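## Task

Put the glue stick upright on the desk, resting on either of its ends, then release it and move the robot away. It fails if it topples or finishes leaning, and it does not count if it only stays upright because the robot is holding or propping it.

## Robot and tools

ROBOT. A wheeled base with a vertical column, a tilting head and two 6-joint arms, each ending in a two-finger gripper. Folded, it measures 0.73 m long, 0.62 m wide and 1.88 m tall, and its front sits 0.40 m ahead of the column. The base drives straight and turns in place only; it cannot move sideways. Loose objects may occasionally get nudged by outside forces.

FRAMES. Base frame: origin on the floor between the drive wheels, under the column; x forward, y left, z up. left_hand and right_hand are reported in this frame as the point where the fingers join (tips are 8 mm further). The hand's z axis runs along the fingers (quat_wxyz maps (0,0,1) onto it) and its y axis along the opening direction. Odometry frame = base frame at the start of the scene.

execute_actions. Argument "actions": a list with zero or one action. Empty list = just report state and images. An action may hold:
- "base": exactly one of {"translate_m": d}, a straight drive offset of d metres from where the base last reported itself, forward positive, -3 to 3; or {"rotate_rad": d}, an in-place turn offset of d radians, counter-clockwise (left) positive, -3.2 to 3.2.
- "joints": absolute targets by name. head_tilt_rad -0.61 to 1.308 (0 about level, positive tilts down). For each side (left_/right_): joint1_rad -2.879 to 2.879, joint2_rad 0 to 3.141, joint3_rad 0 to 3.019, joint4_rad -1.692 to 1.57, joint5_rad -1.57 to 1.57 (positive swings the hand to the robot's right), joint6_rad -2.094 to 2.094 (positive rolls clockwise seen from behind), all in radians; gripper_m 0 to 0.093, the fingertip gap in metres. Done tolerances: head 0.03, joints 1-6 0.045, 0.14, 0.09, 0.055, 0.03, 0.035, gripper 0.003.
- "speeds": optional caps for this action only: translate_m 0.05-0.8 m/s, rotate_rad 0.1-1 rad/s (defaults are the maxima). speeds does not slow arms.
Motions in one action start together. An action lasts at most 15 s; a base move needing more than 8.667 s at its cap is refused. Unknown keys or values out of range refuse the whole call. A joint or base left out may keep pushing toward an earlier target. "cameras": list of cam_head_left, cam_head_right, cam_left_wrist, cam_right_wrist, nav_camera or "all"; omitted/null/["all"] gives all, [] none; the "pictures" line gives image order. If a result reports a stop, any later execute_actions, wait or finished_scene calls in that same reply are skipped.

wait: "seconds" 0 to 10; commands nothing, returns state and images. zoom_image: "camera" and "region" [x0, y0, x1, y1] in pixels from the top-left, up to 504x504, only for cameras with a full image in the latest result. finished_scene: "scene" number (1 or 2); irreversible, reports success; the object must stay standing.

RESULT LINES. base_status / joint_status: done, off_target (resting away from target, maybe still pushing), contact_stop (base only: a wheel stalled), time_out, not_followed, limit_stop_at_motor_heat. "joint command not followed" plus a "cause:" line means a self-collision check held back an arm's targets (grippers still act); the arm may retry them every action. Escape by moving each joint of the offending action at least 0.05 rad back, or moving the other arm away if named. on_its_own describes uncommanded behaviour; its "held at" is a target, not a position. joint_positions, motor_effort (wheels only, % of max, peak in brackets, positive pushes forward; out-of-rest-range effort hints at pushing or load), wheel_motors_off (1 = wheel motors cut), base_odometry (wheel-count only), turned_by_wheels vs turned_by_imu (a gap above ~4 % and at least 0.05 rad means a collision or slip, heading off by that gap), base_tilt in degrees (forward/right positive, ~1 degree fixed bias), Motor temperatures per arm, MOTOR HOT (85 °C) and OVER-TEMPERATURE FAULT (100 °C: the arm and gripper go limp and fall).

ARM GEOMETRY (approximate). With joint1 at -1.57 (left) or 1.57 (right) and joints 5, 6 at 0, the arm moves in a forward vertical plane 0.23 m beside the column. a = j2 - 0.35, b = 1.05 + j2 - j3, c = b - j4 (c = 1.57 means fingers straight down). Hand point: ahead = 0.12 + 0.39 sin a + 0.38 cos b + 0.25 cos c; up = 1.46 + 0.39 cos a - 0.38 sin b - 0.25 sin c. Example: j2, j3, j4 = 0.93, 0.78, 0.14 gives 0.60 m ahead, 1.21 m up. Reality is usually up to 5 cm lower and nearer the column (about 12 cm with heavy or distant loads). Reach about 1 m from the shoulder; lowest about 0.47 m up at 0.3 m ahead, so the floor is out of reach. Light objects (up to 0.3 kg) are fine 0.65-1.6 m up out to 0.6 m ahead with fingers down.

FRICTION AND GRIPPER. Target changes under about 0.03 rad (0.08 for joints 2, 3) may not move anything. For gentle contact step about 0.05 rad per call from the last target. Fingers are 7 cm long; outer span is 1 cm more than the opening at the tips, 5 cm at the base; the body behind is 10 x 7 cm; the wrist camera sticks out 11 cm on one side. To grasp, command an opening smaller than the object (off_target is then normal); a reading 0.002 m or more above target means something is held.

CAMERAS. Head cameras at 1.47-1.58 m look forward, tilted down by about head_tilt_rad; straight ahead may be off-centre by up to 0.3 rad. Wrist cameras sit 0.10 m behind the fingertips, aimed along the fingers but turned 0.62 rad toward the hand's +x; the fingertips end at the image centre; image right is the hand's -y, image up roughly -x. With fingers pointing down and arm forward, things above centre lie further ahead or lower. nav_camera is at the base front, 0.23 m up, looking ahead.

AVOID. Arms striking or pressing on each other (can end the run). Long hard pushing by an arm (overheats; relieve it by resending its current positions) or by the base (about 3 s of pushing cuts the wheels for 2 s). After contact_stop, back off 0.05 m before turning; a desk edge between 0.30 and 1.20 m high can slide over the housing into the column. Dropping, slamming or knocking objects over, and leaving them leaning.

Each tool is called after "Call:" by a JSON object that holds its "api" and its "payload", one argument or row to a line.

## Session

I'll start by looking at the current state and the camera images.

Call:
{"api": "execute_actions", "payload": {
  "actions": []
}}

Scene clock: 0.00 s.
Motor temperatures (°C, as the motors report them): left_arm=[31 29 27 29 28 28] | right_arm=[30 30 31 31 30 29]
base_odometry: x=+0.000 y=+0.000 heading=+0.000 (m, m, rad; odometry frame)
turned_by_wheels: +0.000 (rad since the last result)
turned_by_imu: +0.000 (rad since the last result)
base_tilt: forward=-0.2 right=+0.2 (deg)
base_status: not commanded
joint_positions: head_tilt_rad=+0.879 left_joint1_rad=-1.557 left_joint2_rad=+0.904 left_joint3_rad=+0.437 left_joint4_rad=-0.963 left_joint5_rad=+0.048 left_joint6_rad=+0.012 left_gripper_m=+0.095 right_joint1_rad=+1.601 right_joint2_rad=+0.860 right_joint3_rad=+0.368 right_joint4_rad=-0.910 right_joint5_rad=+0.030 right_joint6_rad=+0.081 right_gripper_m=+0.095
joint_status: not commanded
wheel_motors_off: 0
motor_effort: left_wheel=+2 right_wheel=+2 (%)
left_hand: x=+0.1559 y=+0.2191 z=+1.2499 quat_wxyz=(+0.437, +0.011, -0.899, +0.021) (m; base frame)
right_hand: x=+0.1361 y=-0.2244 z=+1.2526 quat_wxyz=(+0.424, -0.018, -0.905, +0.022) (m; base frame)
pictures: cam_head_left, cam_head_right, cam_left_wrist, cam_right_wrist, nav_camera
Images, in order (width x height): cam_head_left 896x504, cam_head_right 896x504, cam_left_wrist 616x616, cam_right_wrist 616x616, nav_camera 896x504.

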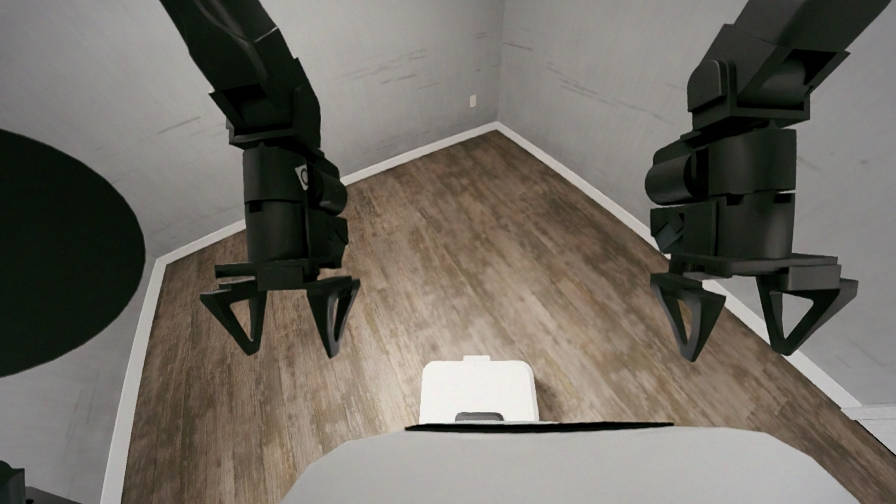

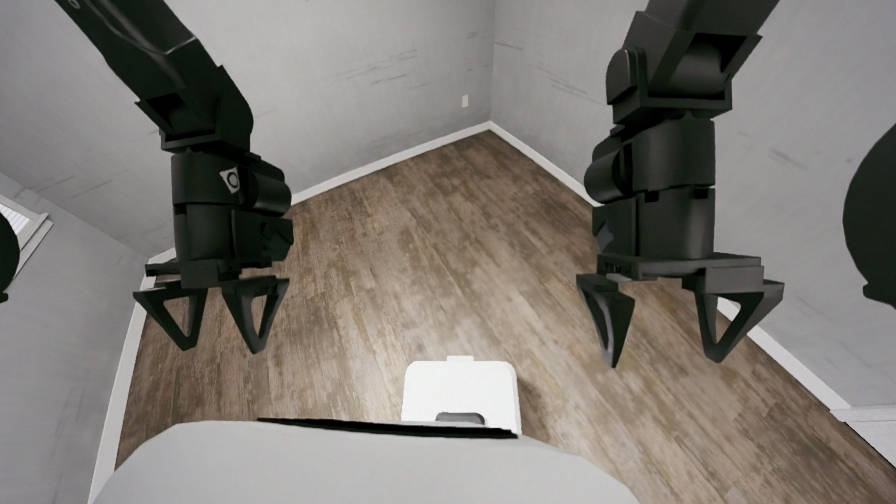

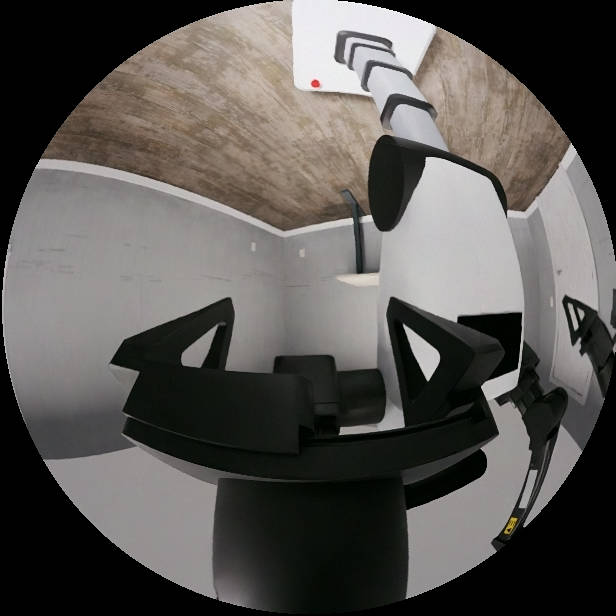

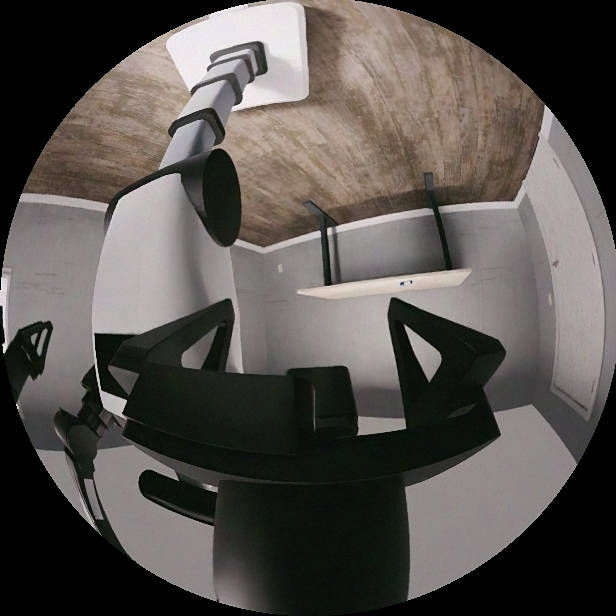

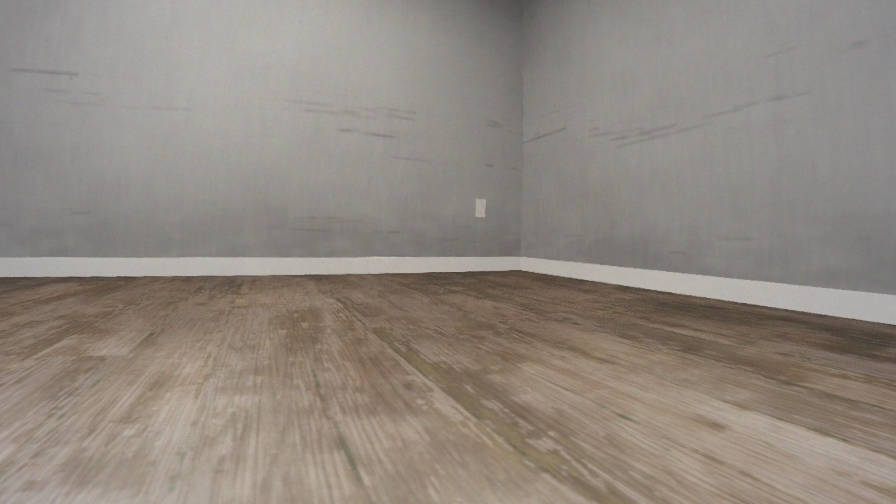

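Call:
{"api": "zoom_image", "payload": {
  "camera": "cam_right_wrist",
  "region": [260, 140, 520, 340]
}}

Region (260, 140, 520, 340) of cam_right_wrist's 616x616 image, scaled by 1.938, with more detail than that image has; it fills the top 388 rows of this view, and the rest is white.

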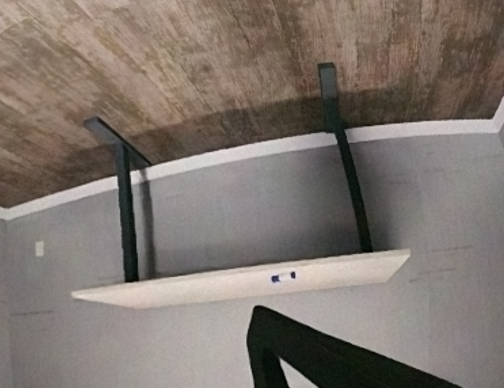

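Call:
{"api": "execute_actions", "payload": {
  "actions": [
    {"base": {"rotate_rad": -2.6}, "joints": {"head_tilt_rad": 0.45}}
  ],
  "cameras": ["cam_head_left", "cam_head_right", "nav_camera"]
}}

Scene clock: 27.87 s.
Motor temperatures (°C, as the motors report them): left_arm=[31 30 27 29 28 28] | right_arm=[30 31 31 31 30 29]
base_odometry: x=+0.000 y=+0.000 heading=-2.599 (m, m, rad; odometry frame)
turned_by_wheels: -2.599 (rad since the last result)
turned_by_imu: -2.603 (rad since the last result)
base_tilt: forward=-0.3 right=+0.2 (deg)
base_status: done
joint_positions: head_tilt_rad=+0.469 left_joint1_rad=-1.557 left_joint2_rad=+0.904 left_joint3_rad=+0.437 left_joint4_rad=-0.963 left_joint5_rad=+0.048 left_joint6_rad=+0.012 left_gripper_m=+0.095 right_joint1_rad=+1.601 right_joint2_rad=+0.860 right_joint3_rad=+0.368 right_joint4_rad=-0.910 right_joint5_rad=+0.030 right_joint6_rad=+0.081 right_gripper_m=+0.095
joint_status: all done
wheel_motors_off: 0
motor_effort: left_wheel=+6(33) right_wheel=-5(47) (%)
left_hand: x=+0.1559 y=+0.2191 z=+1.2499 quat_wxyz=(+0.437, +0.011, -0.899, +0.021) (m; base frame)
right_hand: x=+0.1361 y=-0.2244 z=+1.2526 quat_wxyz=(+0.424, -0.018, -0.905, +0.022) (m; base frame)
pictures: cam_head_left, cam_head_right, nav_camera
Images, in order (width x height): cam_head_left 896x504, cam_head_right 896x504, nav_camera 896x504.

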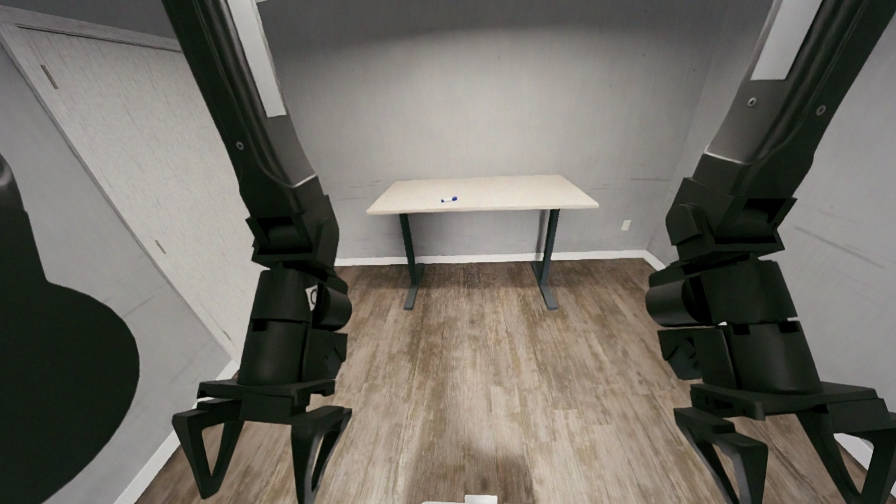

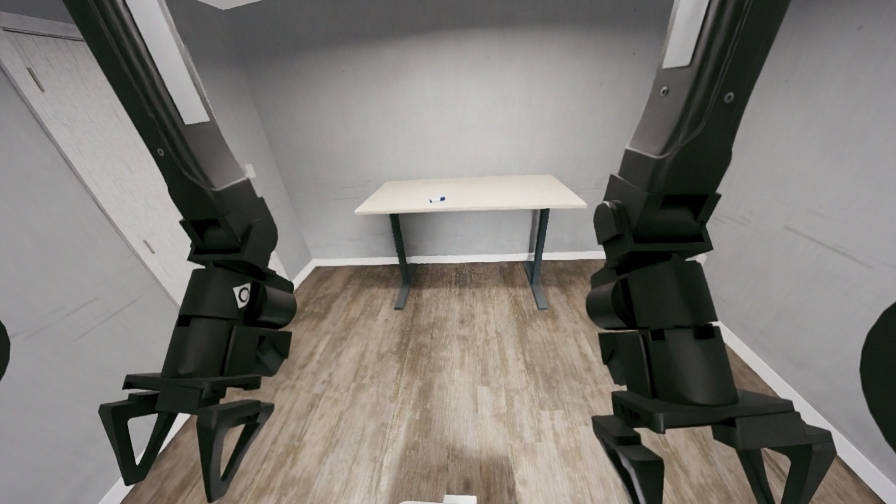

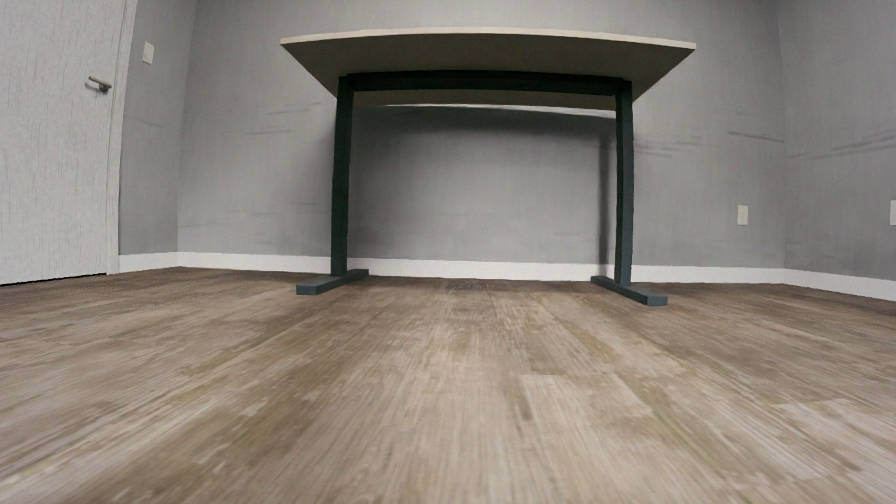

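Call:
{"api": "zoom_image", "payload": {
  "camera": "cam_head_left",
  "region": [360, 160, 620, 320]
}}

Call:
{"api": "zoom_image", "payload": {
  "camera": "nav_camera",
  "region": [250, 10, 750, 330]
}}

Region (360, 160, 620, 320) of cam_head_left's 896x504 image, scaled by 1.938, with more detail than that image has; it fills the top 310 rows of this view, and the rest is white.

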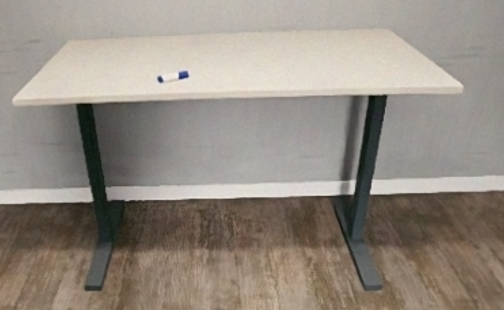

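Region (250, 10, 750, 330) of nav_camera's 896x504 image, scaled by 1.008, with more detail than that image has; it fills the top 323 rows of this view, and the rest is white.

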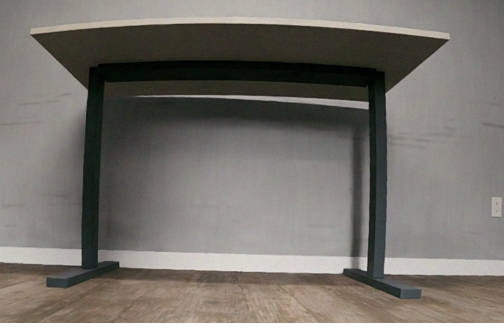

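Call:
{"api": "execute_actions", "payload": {
  "actions": [
    {"base": {"translate_m": 0.7}, "joints": {"head_tilt_rad": 0.6}}
  ],
  "cameras": ["cam_head_left", "cam_head_right", "nav_camera"]
}}

Scene clock: 148.97 s.
Motor temperatures (°C, as the motors report them): left_arm=[31 30 27 29 28 28] | right_arm=[30 31 31 31 30 29]
base_odometry: x=-0.600 y=-0.361 heading=-2.599 (m, m, rad; odometry frame)
turned_by_wheels: +0.000 (rad since the last result)
turned_by_imu: +0.003 (rad since the last result)
base_tilt: forward=-0.2 right=+0.2 (deg)
base_status: done
joint_positions: head_tilt_rad=+0.604 left_joint1_rad=-1.557 left_joint2_rad=+0.904 left_joint3_rad=+0.438 left_joint4_rad=-0.963 left_joint5_rad=+0.048 left_joint6_rad=+0.012 left_gripper_m=+0.095 right_joint1_rad=+1.601 right_joint2_rad=+0.859 right_joint3_rad=+0.369 right_joint4_rad=-0.910 right_joint5_rad=+0.030 right_joint6_rad=+0.081 right_gripper_m=+0.095
joint_status: all done
wheel_motors_off: 0
motor_effort: left_wheel=+1(52) right_wheel=+0(60) (%)
left_hand: x=+0.1565 y=+0.2192 z=+1.2497 quat_wxyz=(+0.437, +0.011, -0.899, +0.021) (m; base frame)
right_hand: x=+0.1367 y=-0.2244 z=+1.2525 quat_wxyz=(+0.423, -0.018, -0.906, +0.022) (m; base frame)
pictures: cam_head_left, cam_head_right, nav_camera
Images, in order (width x height): cam_head_left 896x504, cam_head_right 896x504, nav_camera 896x504.

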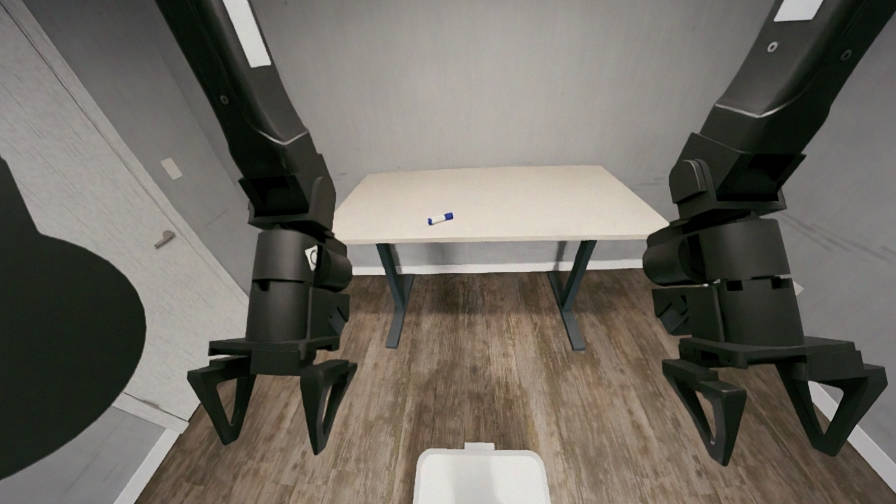

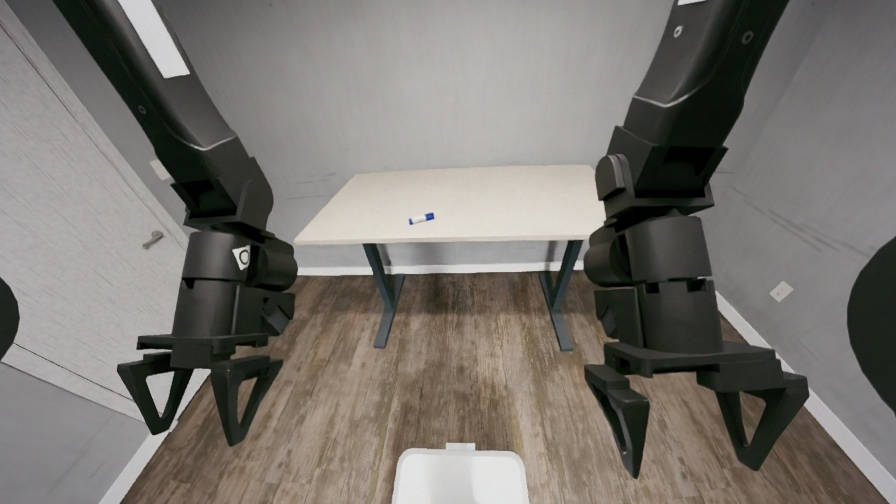

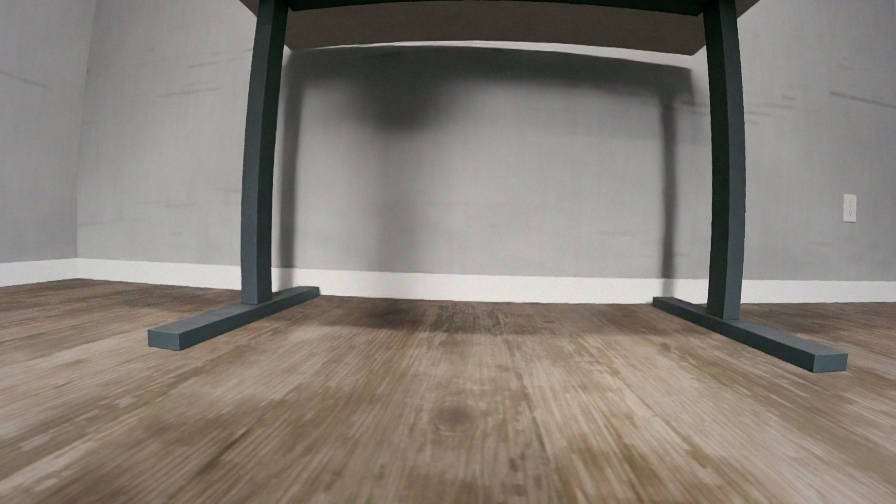

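Call:
{"api": "zoom_image", "payload": {
  "camera": "cam_head_left",
  "region": [320, 150, 680, 370]
}}

Call:
{"api": "zoom_image", "payload": {
  "camera": "cam_head_left",
  "region": [400, 190, 500, 250]
}}

Region (320, 150, 680, 370) of cam_head_left's 896x504 image, scaled by 1.400, with more detail than that image has.

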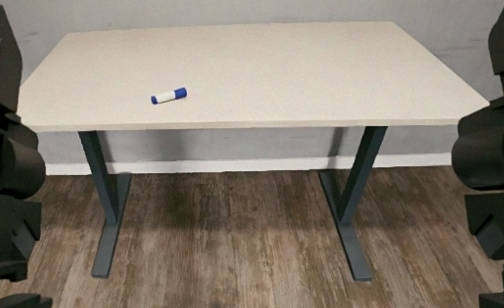

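Region (400, 190, 500, 250) of cam_head_left's 896x504 image, scaled by 5.040, with more detail than that image has; it fills the top 302 rows of this view, and the rest is white.

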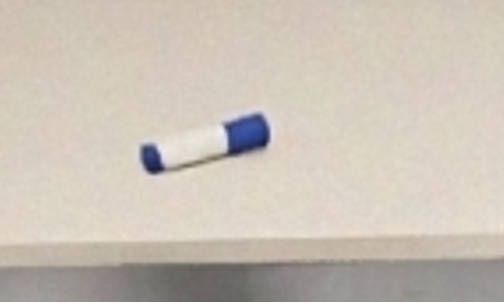

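Call:
{"api": "execute_actions", "payload": {
  "actions": [
    {"base": {"translate_m": 0.45}, "joints": {"head_tilt_rad": 0.8, "left_joint1_rad": -1.57, "left_joint2_rad": 1.073, "left_joint3_rad": 0.935, "left_joint4_rad": -0.383, "left_joint5_rad": 0.0, "left_joint6_rad": 1.1}}
  ]
}}

Scene clock: 271.30 s.
Motor temperatures (°C, as the motors report them): left_arm=[31 31 27 29 28 28] | right_arm=[30 31 31 31 30 29]
base_odometry: x=-0.985 y=-0.594 heading=-2.599 (m, m, rad; odometry frame)
turned_by_wheels: +0.000 (rad since the last result)
turned_by_imu: +0.002 (rad since the last result)
base_tilt: forward=-0.3 right=+0.2 (deg)
base_status: done
joint_positions: head_tilt_rad=+0.802 left_joint1_rad=-1.558 left_joint2_rad=+1.077 left_joint3_rad=+0.936 left_joint4_rad=-0.388 left_joint5_rad=+0.001 left_joint6_rad=+1.092 left_gripper_m=+0.095 right_joint1_rad=+1.601 right_joint2_rad=+0.859 right_joint3_rad=+0.371 right_joint4_rad=-0.910 right_joint5_rad=+0.030 right_joint6_rad=+0.081 right_gripper_m=+0.095
joint_status: all done
wheel_motors_off: 0
motor_effort: left_wheel=+0(33) right_wheel=+0(39) (%)
left_hand: x=+0.5220 y=+0.2307 z=+1.1426 quat_wxyz=(+0.005, -0.516, -0.856, -0.003) (m; base frame)
right_hand: x=+0.1377 y=-0.2244 z=+1.2522 quat_wxyz=(+0.423, -0.018, -0.906, +0.022) (m; base frame)
pictures: cam_head_left, cam_head_right, cam_left_wrist, cam_right_wrist, nav_camera
Images, in order (width x height): cam_head_left 896x504, cam_head_right 896x504, cam_left_wrist 616x616, cam_right_wrist 616x616, nav_camera 896x504.

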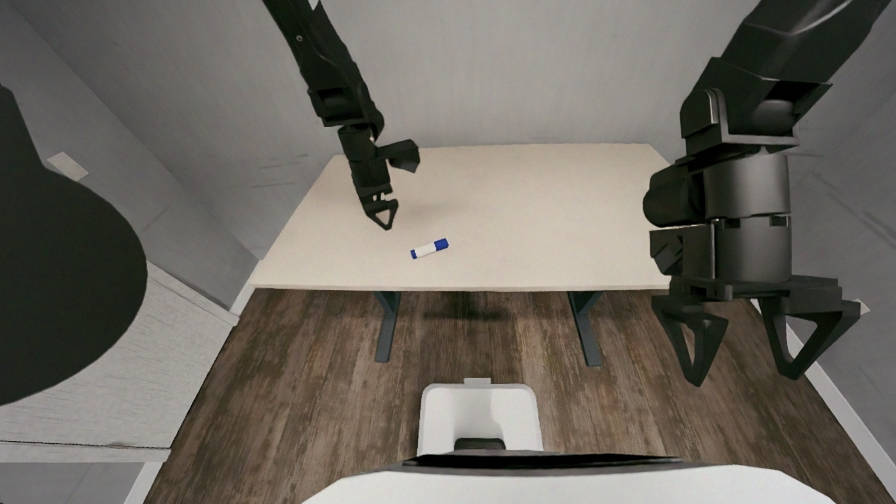

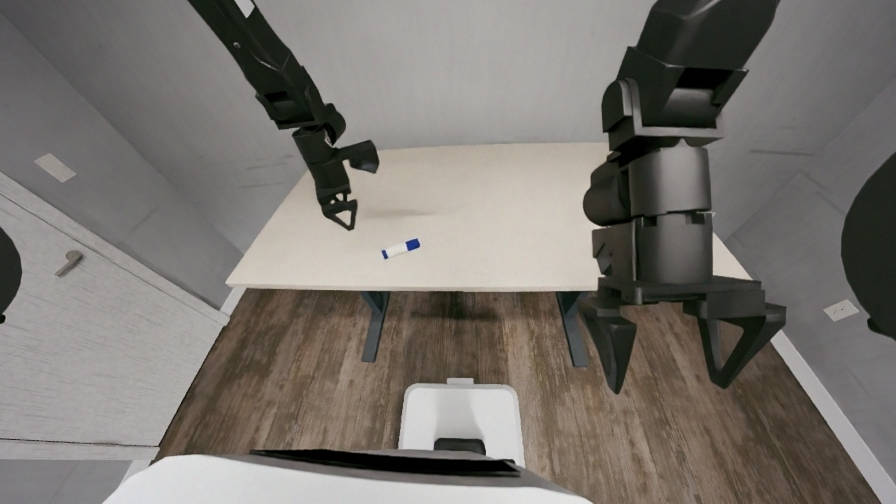

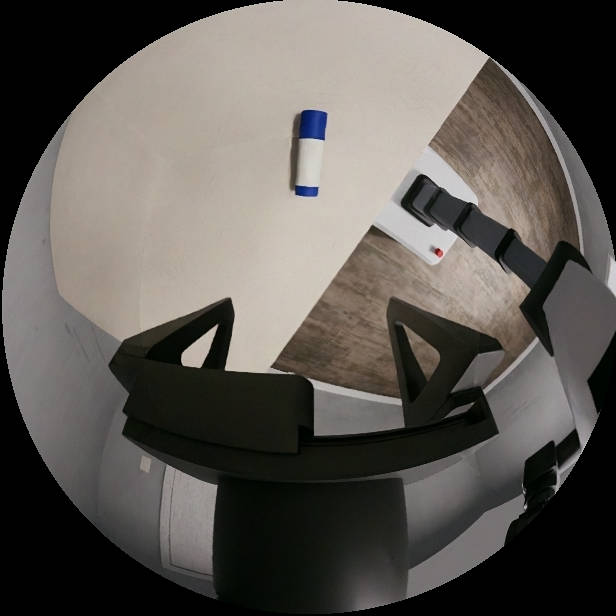

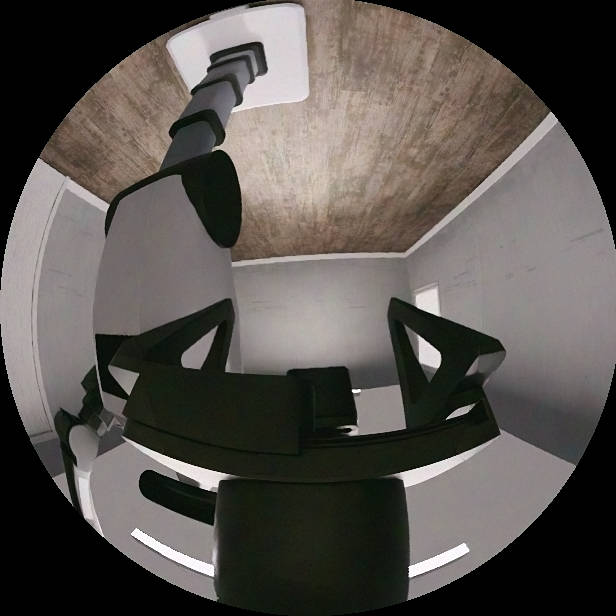

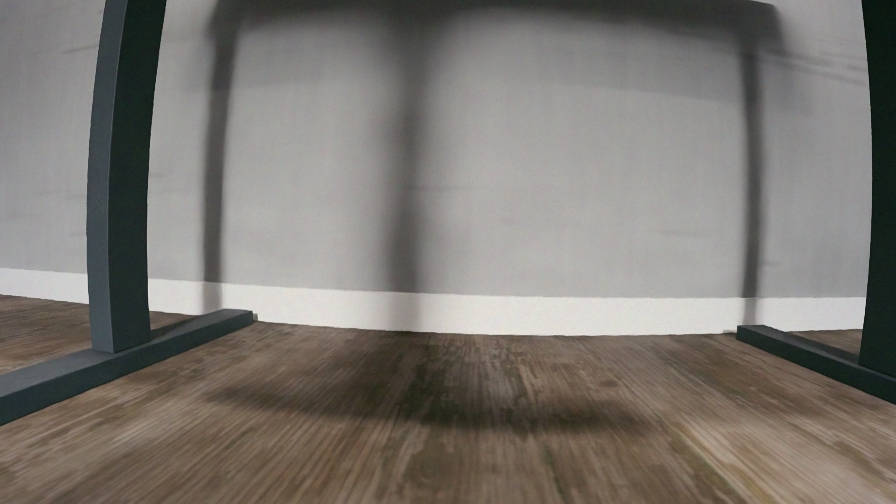

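Call:
{"api": "zoom_image", "payload": {
  "camera": "cam_left_wrist",
  "region": [240, 90, 400, 330]
}}

Region (240, 90, 400, 330) of cam_left_wrist's 616x616 image, scaled by 2.100, with more detail than that image has.

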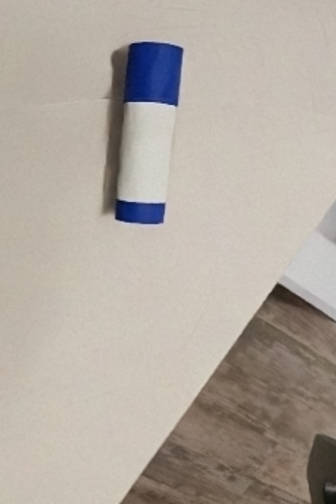

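Call:
{"api": "execute_actions", "payload": {
  "actions": [
    {"base": {"rotate_rad": -0.192}, "joints": {"left_joint1_rad": -1.57, "left_joint2_rad": 1.383, "left_joint3_rad": 1.096, "left_joint4_rad": -0.234, "left_joint5_rad": 0.0, "left_joint6_rad": 0.987}}
  ],
  "cameras": ["cam_head_left", "cam_left_wrist"]
}}

Scene clock: 371.07 s.
Motor temperatures (°C, as the motors report them): left_arm=[31 33 28 29 28 28] | right_arm=[30 32 31 31 30 29]
base_odometry: x=-0.985 y=-0.594 heading=-2.789 (m, m, rad; odometry frame)
turned_by_wheels: -0.190 (rad since the last result)
turned_by_imu: -0.186 (rad since the last result)
base_tilt: forward=-0.3 right=+0.0 (deg)
base_status: done
joint_positions: head_tilt_rad=+0.802 left_joint1_rad=-1.562 left_joint2_rad=+1.396 left_joint3_rad=+1.091 left_joint4_rad=-0.232 left_joint5_rad=+0.001 left_joint6_rad=+0.994 left_gripper_m=+0.095 right_joint1_rad=+1.601 right_joint2_rad=+0.859 right_joint3_rad=+0.371 right_joint4_rad=-0.910 right_joint5_rad=+0.030 right_joint6_rad=+0.081 right_gripper_m=+0.095
joint_status: all done
wheel_motors_off: 0
motor_effort: left_wheel=+0(45) right_wheel=-1(57) (%)
left_hand: x=+0.5376 y=+0.2295 z=+1.0291 quat_wxyz=(+0.007, -0.475, -0.880, +0.000) (m; base frame)
right_hand: x=+0.1377 y=-0.2244 z=+1.2522 quat_wxyz=(+0.423, -0.018, -0.906, +0.022) (m; base frame)
pictures: cam_head_left, cam_left_wrist
Images, in order (width x height): cam_head_left 896x504, cam_left_wrist 616x616.

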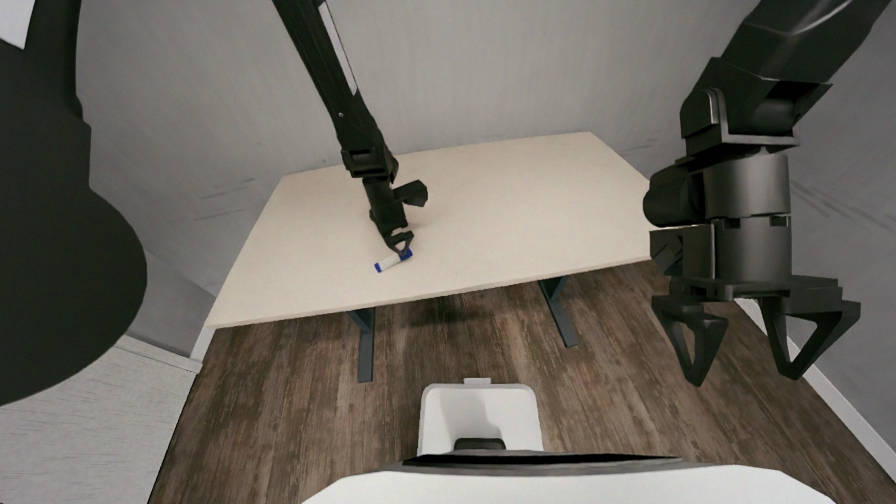

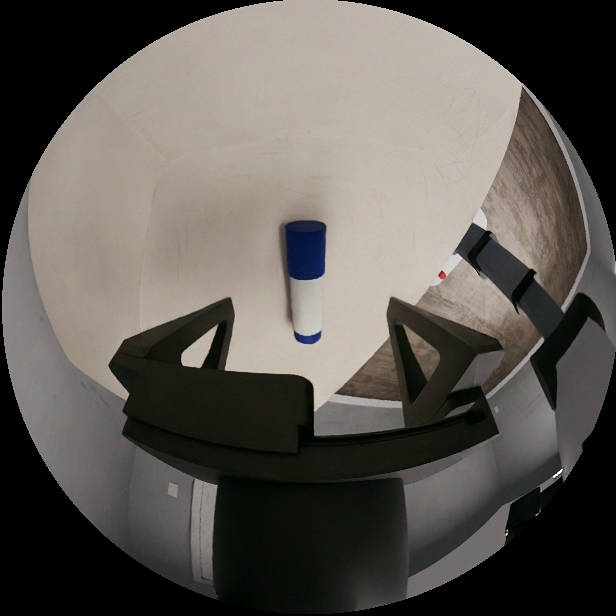

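Call:
{"api": "zoom_image", "payload": {
  "camera": "cam_left_wrist",
  "region": [210, 200, 410, 400]
}}

Region (210, 200, 410, 400) of cam_left_wrist's 616x616 image, scaled by 2.520, with more detail than that image has.

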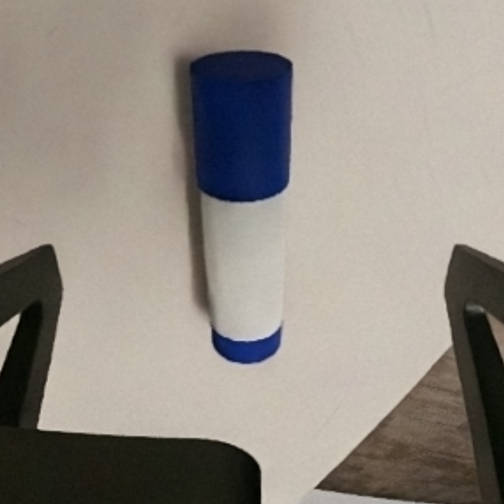

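Call:
{"api": "execute_actions", "payload": {
  "actions": [
    {"joints": {"left_joint1_rad": -1.57, "left_joint2_rad": 1.475, "left_joint3_rad": 1.142, "left_joint4_rad": -0.189, "left_joint5_rad": 0.0, "left_joint6_rad": 0.987}}
  ],
  "cameras": ["cam_head_left", "cam_left_wrist"]
}}

Scene clock: 418.97 s.
Motor temperatures (°C, as the motors report them): left_arm=[31 34 28 29 28 28] | right_arm=[30 32 31 31 30 29]
base_odometry: x=-0.985 y=-0.594 heading=-2.789 (m, m, rad; odometry frame)
turned_by_wheels: +0.000 (rad since the last result)
turned_by_imu: +0.001 (rad since the last result)
base_tilt: forward=-0.3 right=+0.2 (deg)
base_status: not commanded
joint_positions: head_tilt_rad=+0.802 left_joint1_rad=-1.562 left_joint2_rad=+1.462 left_joint3_rad=+1.143 left_joint4_rad=-0.194 left_joint5_rad=+0.001 left_joint6_rad=+0.994 left_gripper_m=+0.095 right_joint1_rad=+1.601 right_joint2_rad=+0.859 right_joint3_rad=+0.371 right_joint4_rad=-0.910 right_joint5_rad=+0.030 right_joint6_rad=+0.081 right_gripper_m=+0.095
joint_status: all done
wheel_motors_off: 0
motor_effort: left_wheel=+5(3) right_wheel=-3(3) (%)
left_hand: x=+0.5494 y=+0.2297 z=+1.0055 quat_wxyz=(-0.003, -0.475, -0.880, -0.005) (m; base frame)
right_hand: x=+0.1377 y=-0.2244 z=+1.2522 quat_wxyz=(+0.423, -0.018, -0.906, +0.022) (m; base frame)
pictures: cam_head_left, cam_left_wrist
Images, in order (width x height): cam_head_left 896x504, cam_left_wrist 616x616.

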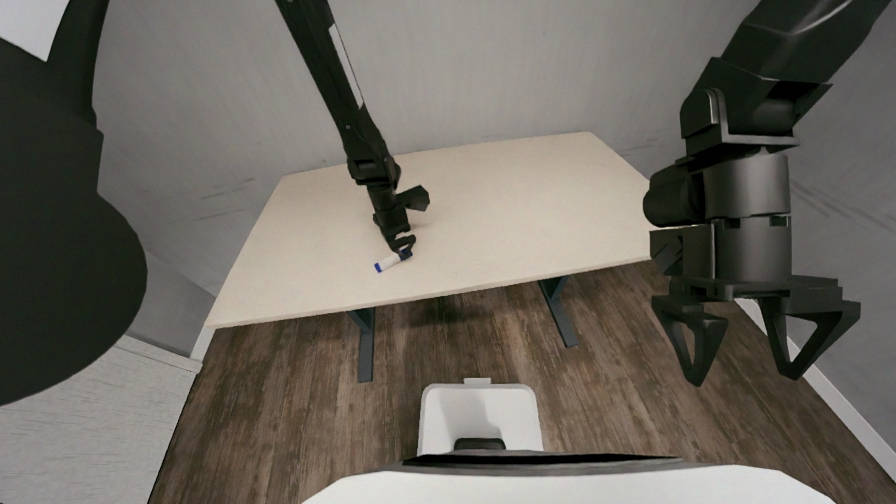

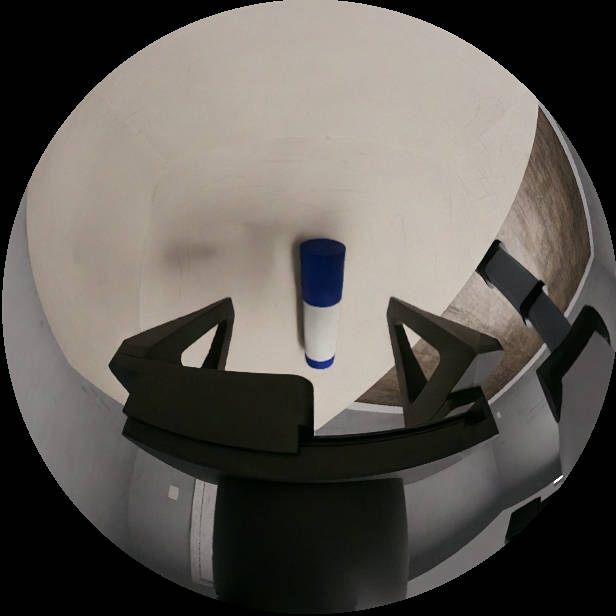

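Call:
{"api": "zoom_image", "payload": {
  "camera": "cam_left_wrist",
  "region": [210, 210, 410, 410]
}}

Region (210, 210, 410, 410) of cam_left_wrist's 616x616 image, scaled by 2.520, with more detail than that image has.

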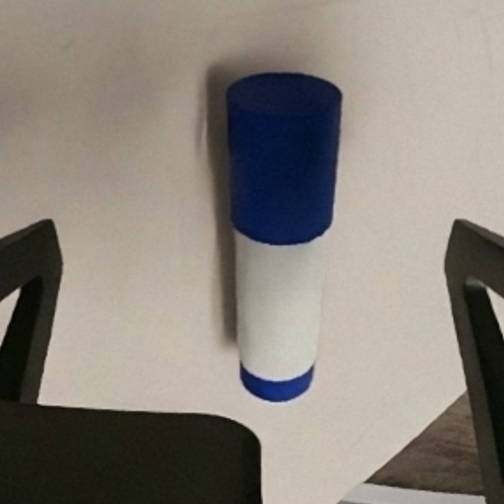

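Call:
{"api": "execute_actions", "payload": {
  "actions": [
    {"joints": {"left_joint1_rad": -1.57, "left_joint2_rad": 1.565, "left_joint3_rad": 1.178, "left_joint4_rad": -0.131, "left_joint5_rad": 0.0, "left_joint6_rad": 0.987}}
  ],
  "cameras": ["cam_head_left", "cam_left_wrist"]
}}

Scene clock: 465.90 s.
Motor temperatures (°C, as the motors report them): left_arm=[31 34 28 29 28 28] | right_arm=[30 32 31 31 30 29]
base_odometry: x=-0.985 y=-0.594 heading=-2.789 (m, m, rad; odometry frame)
turned_by_wheels: +0.000 (rad since the last result)
turned_by_imu: +0.001 (rad since the last result)
base_tilt: forward=-0.2 right=+0.1 (deg)
base_status: not commanded
joint_positions: head_tilt_rad=+0.802 left_joint1_rad=-1.562 left_joint2_rad=+1.560 left_joint3_rad=+1.176 left_joint4_rad=-0.135 left_joint5_rad=+0.001 left_joint6_rad=+0.994 left_gripper_m=+0.095 right_joint1_rad=+1.601 right_joint2_rad=+0.859 right_joint3_rad=+0.371 right_joint4_rad=-0.910 right_joint5_rad=+0.030 right_joint6_rad=+0.081 right_gripper_m=+0.095
joint_status: all done
wheel_motors_off: 0
motor_effort: left_wheel=+2(4) right_wheel=-3(4) (%)
left_hand: x=+0.5389 y=+0.2300 z=+0.9666 quat_wxyz=(-0.001, -0.475, -0.880, -0.004) (m; base frame)
right_hand: x=+0.1377 y=-0.2244 z=+1.2522 quat_wxyz=(+0.423, -0.018, -0.906, +0.022) (m; base frame)
pictures: cam_head_left, cam_left_wrist
Images, in order (width x height): cam_head_left 896x504, cam_left_wrist 616x616.

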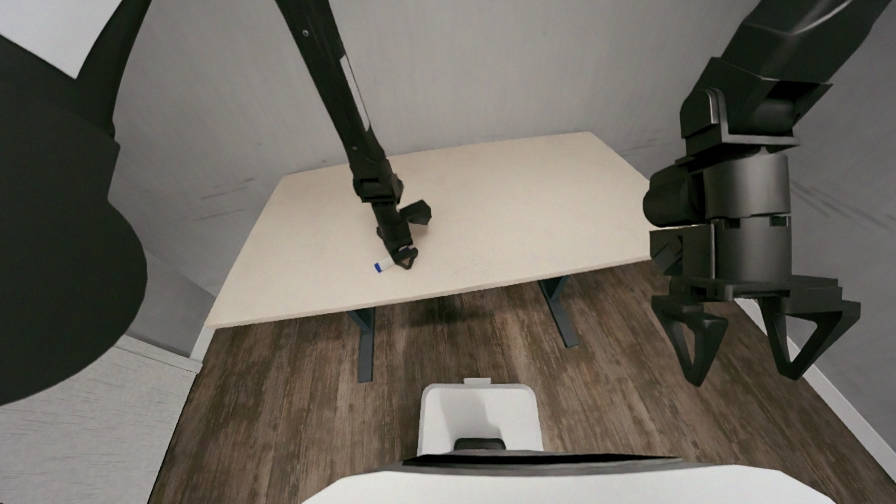

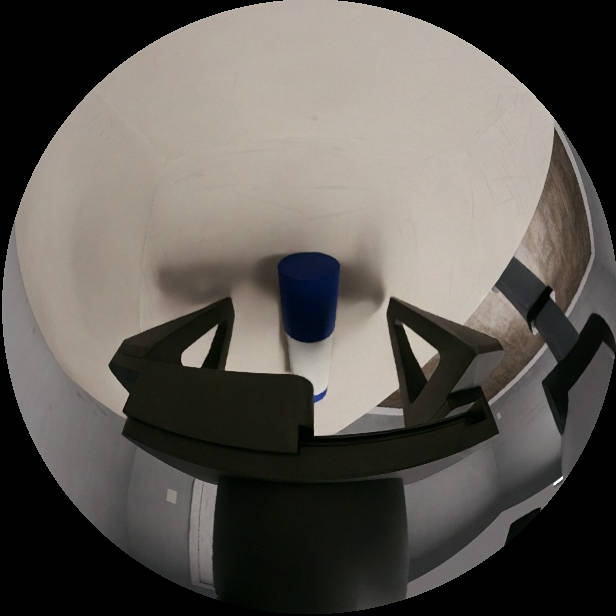

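Call:
{"api": "zoom_image", "payload": {
  "camera": "cam_left_wrist",
  "region": [190, 220, 430, 420]
}}

Region (190, 220, 430, 420) of cam_left_wrist's 616x616 image, scaled by 2.100, with more detail than that image has.

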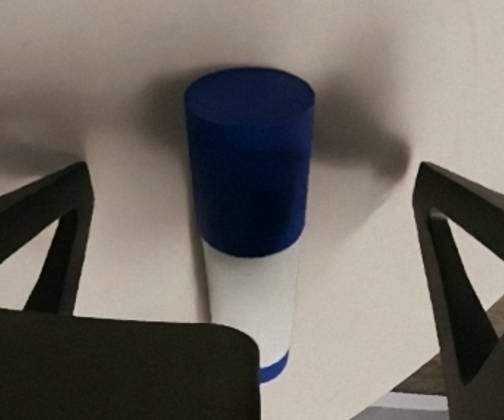

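Call:
{"api": "execute_actions", "payload": {
  "actions": [
    {"joints": {"left_gripper_m": 0.015}}
  ],
  "cameras": ["cam_head_left", "cam_left_wrist"]
}}

Scene clock: 480.00 s.
Motor temperatures (°C, as the motors report them): left_arm=[31 35 28 29 28 28] | right_arm=[30 32 31 31 30 29]
base_odometry: x=-0.985 y=-0.594 heading=-2.789 (m, m, rad; odometry frame)
turned_by_wheels: +0.000 (rad since the last result)
turned_by_imu: +0.001 (rad since the last result)
base_tilt: forward=-0.3 right=+0.2 (deg)
base_status: not commanded
joint_positions: head_tilt_rad=+0.802 left_joint1_rad=-1.562 left_joint2_rad=+1.560 left_joint3_rad=+1.176 left_joint4_rad=-0.135 left_joint5_rad=+0.001 left_joint6_rad=+0.994 left_gripper_m=+0.028 right_joint1_rad=+1.601 right_joint2_rad=+0.859 right_joint3_rad=+0.371 right_joint4_rad=-0.910 right_joint5_rad=+0.030 right_joint6_rad=+0.081 right_gripper_m=+0.095
joint_status: left_gripper_m off_target (ended at +0.028, target +0.015)
wheel_motors_off: 0
motor_effort: left_wheel=+3(5) right_wheel=-4(3) (%)
left_hand: x=+0.5389 y=+0.2300 z=+0.9666 quat_wxyz=(-0.001, -0.475, -0.880, -0.004) (m; base frame)
right_hand: x=+0.1377 y=-0.2244 z=+1.2522 quat_wxyz=(+0.423, -0.018, -0.906, +0.022) (m; base frame)
pictures: cam_head_left, cam_left_wrist
Images, in order (width x height): cam_head_left 896x504, cam_left_wrist 616x616.

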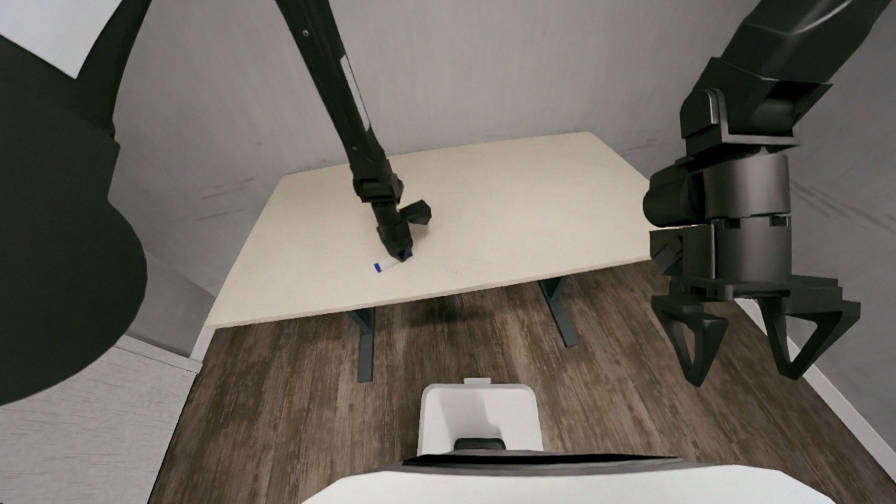

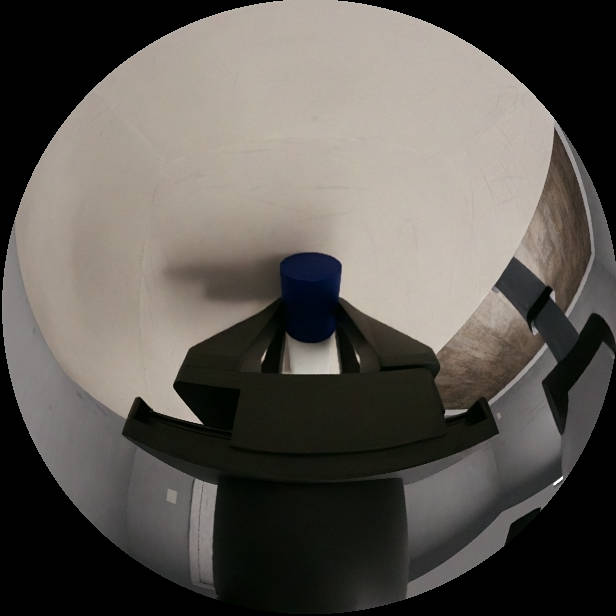

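Call:
{"api": "execute_actions", "payload": {
  "actions": [
    {"joints": {"left_joint1_rad": -1.57, "left_joint2_rad": 1.216, "left_joint3_rad": 0.997, "left_joint4_rad": -0.302, "left_joint5_rad": 0.0, "left_joint6_rad": 0.987}}
  ],
  "cameras": ["cam_head_left", "cam_left_wrist"]
}}

Scene clock: 532.80 s.
Motor temperatures (°C, as the motors report them): left_arm=[31 35 28 29 28 28] | right_arm=[30 32 31 31 30 29]
base_odometry: x=-0.985 y=-0.594 heading=-2.789 (m, m, rad; odometry frame)
turned_by_wheels: +0.000 (rad since the last result)
turned_by_imu: +0.001 (rad since the last result)
base_tilt: forward=-0.3 right=+0.2 (deg)
base_status: not commanded
joint_positions: head_tilt_rad=+0.802 left_joint1_rad=-1.562 left_joint2_rad=+1.197 left_joint3_rad=+1.000 left_joint4_rad=-0.305 left_joint5_rad=+0.001 left_joint6_rad=+0.994 left_gripper_m=+0.028 right_joint1_rad=+1.601 right_joint2_rad=+0.859 right_joint3_rad=+0.371 right_joint4_rad=-0.910 right_joint5_rad=+0.030 right_joint6_rad=+0.081 right_gripper_m=+0.095
joint_status: all done
wheel_motors_off: 0
motor_effort: left_wheel=+5(5) right_wheel=-4(4) (%)
left_hand: x=+0.5409 y=+0.2290 z=+1.1022 quat_wxyz=(-0.008, -0.475, -0.880, -0.008) (m; base frame)
right_hand: x=+0.1377 y=-0.2244 z=+1.2522 quat_wxyz=(+0.423, -0.018, -0.906, +0.022) (m; base frame)
pictures: cam_head_left, cam_left_wrist
Images, in order (width x height): cam_head_left 896x504, cam_left_wrist 616x616.

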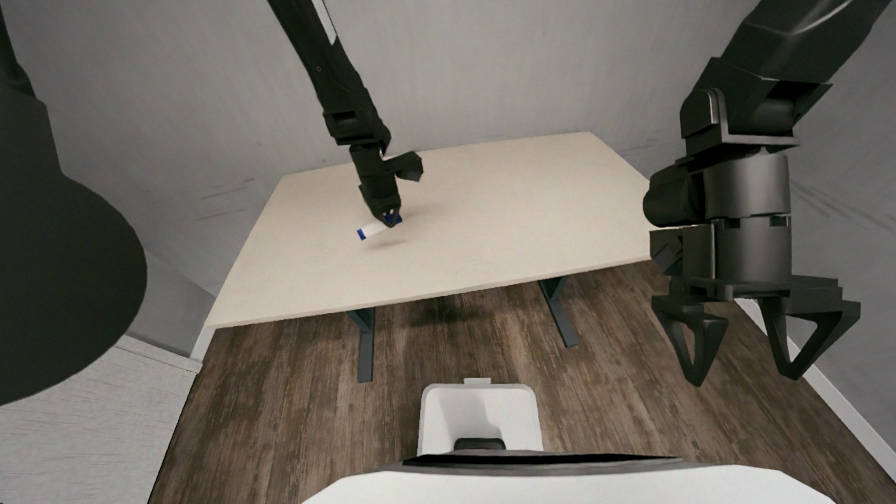

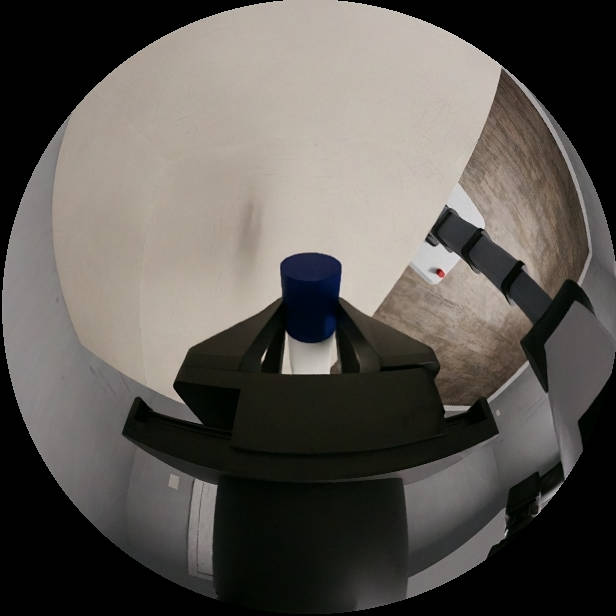

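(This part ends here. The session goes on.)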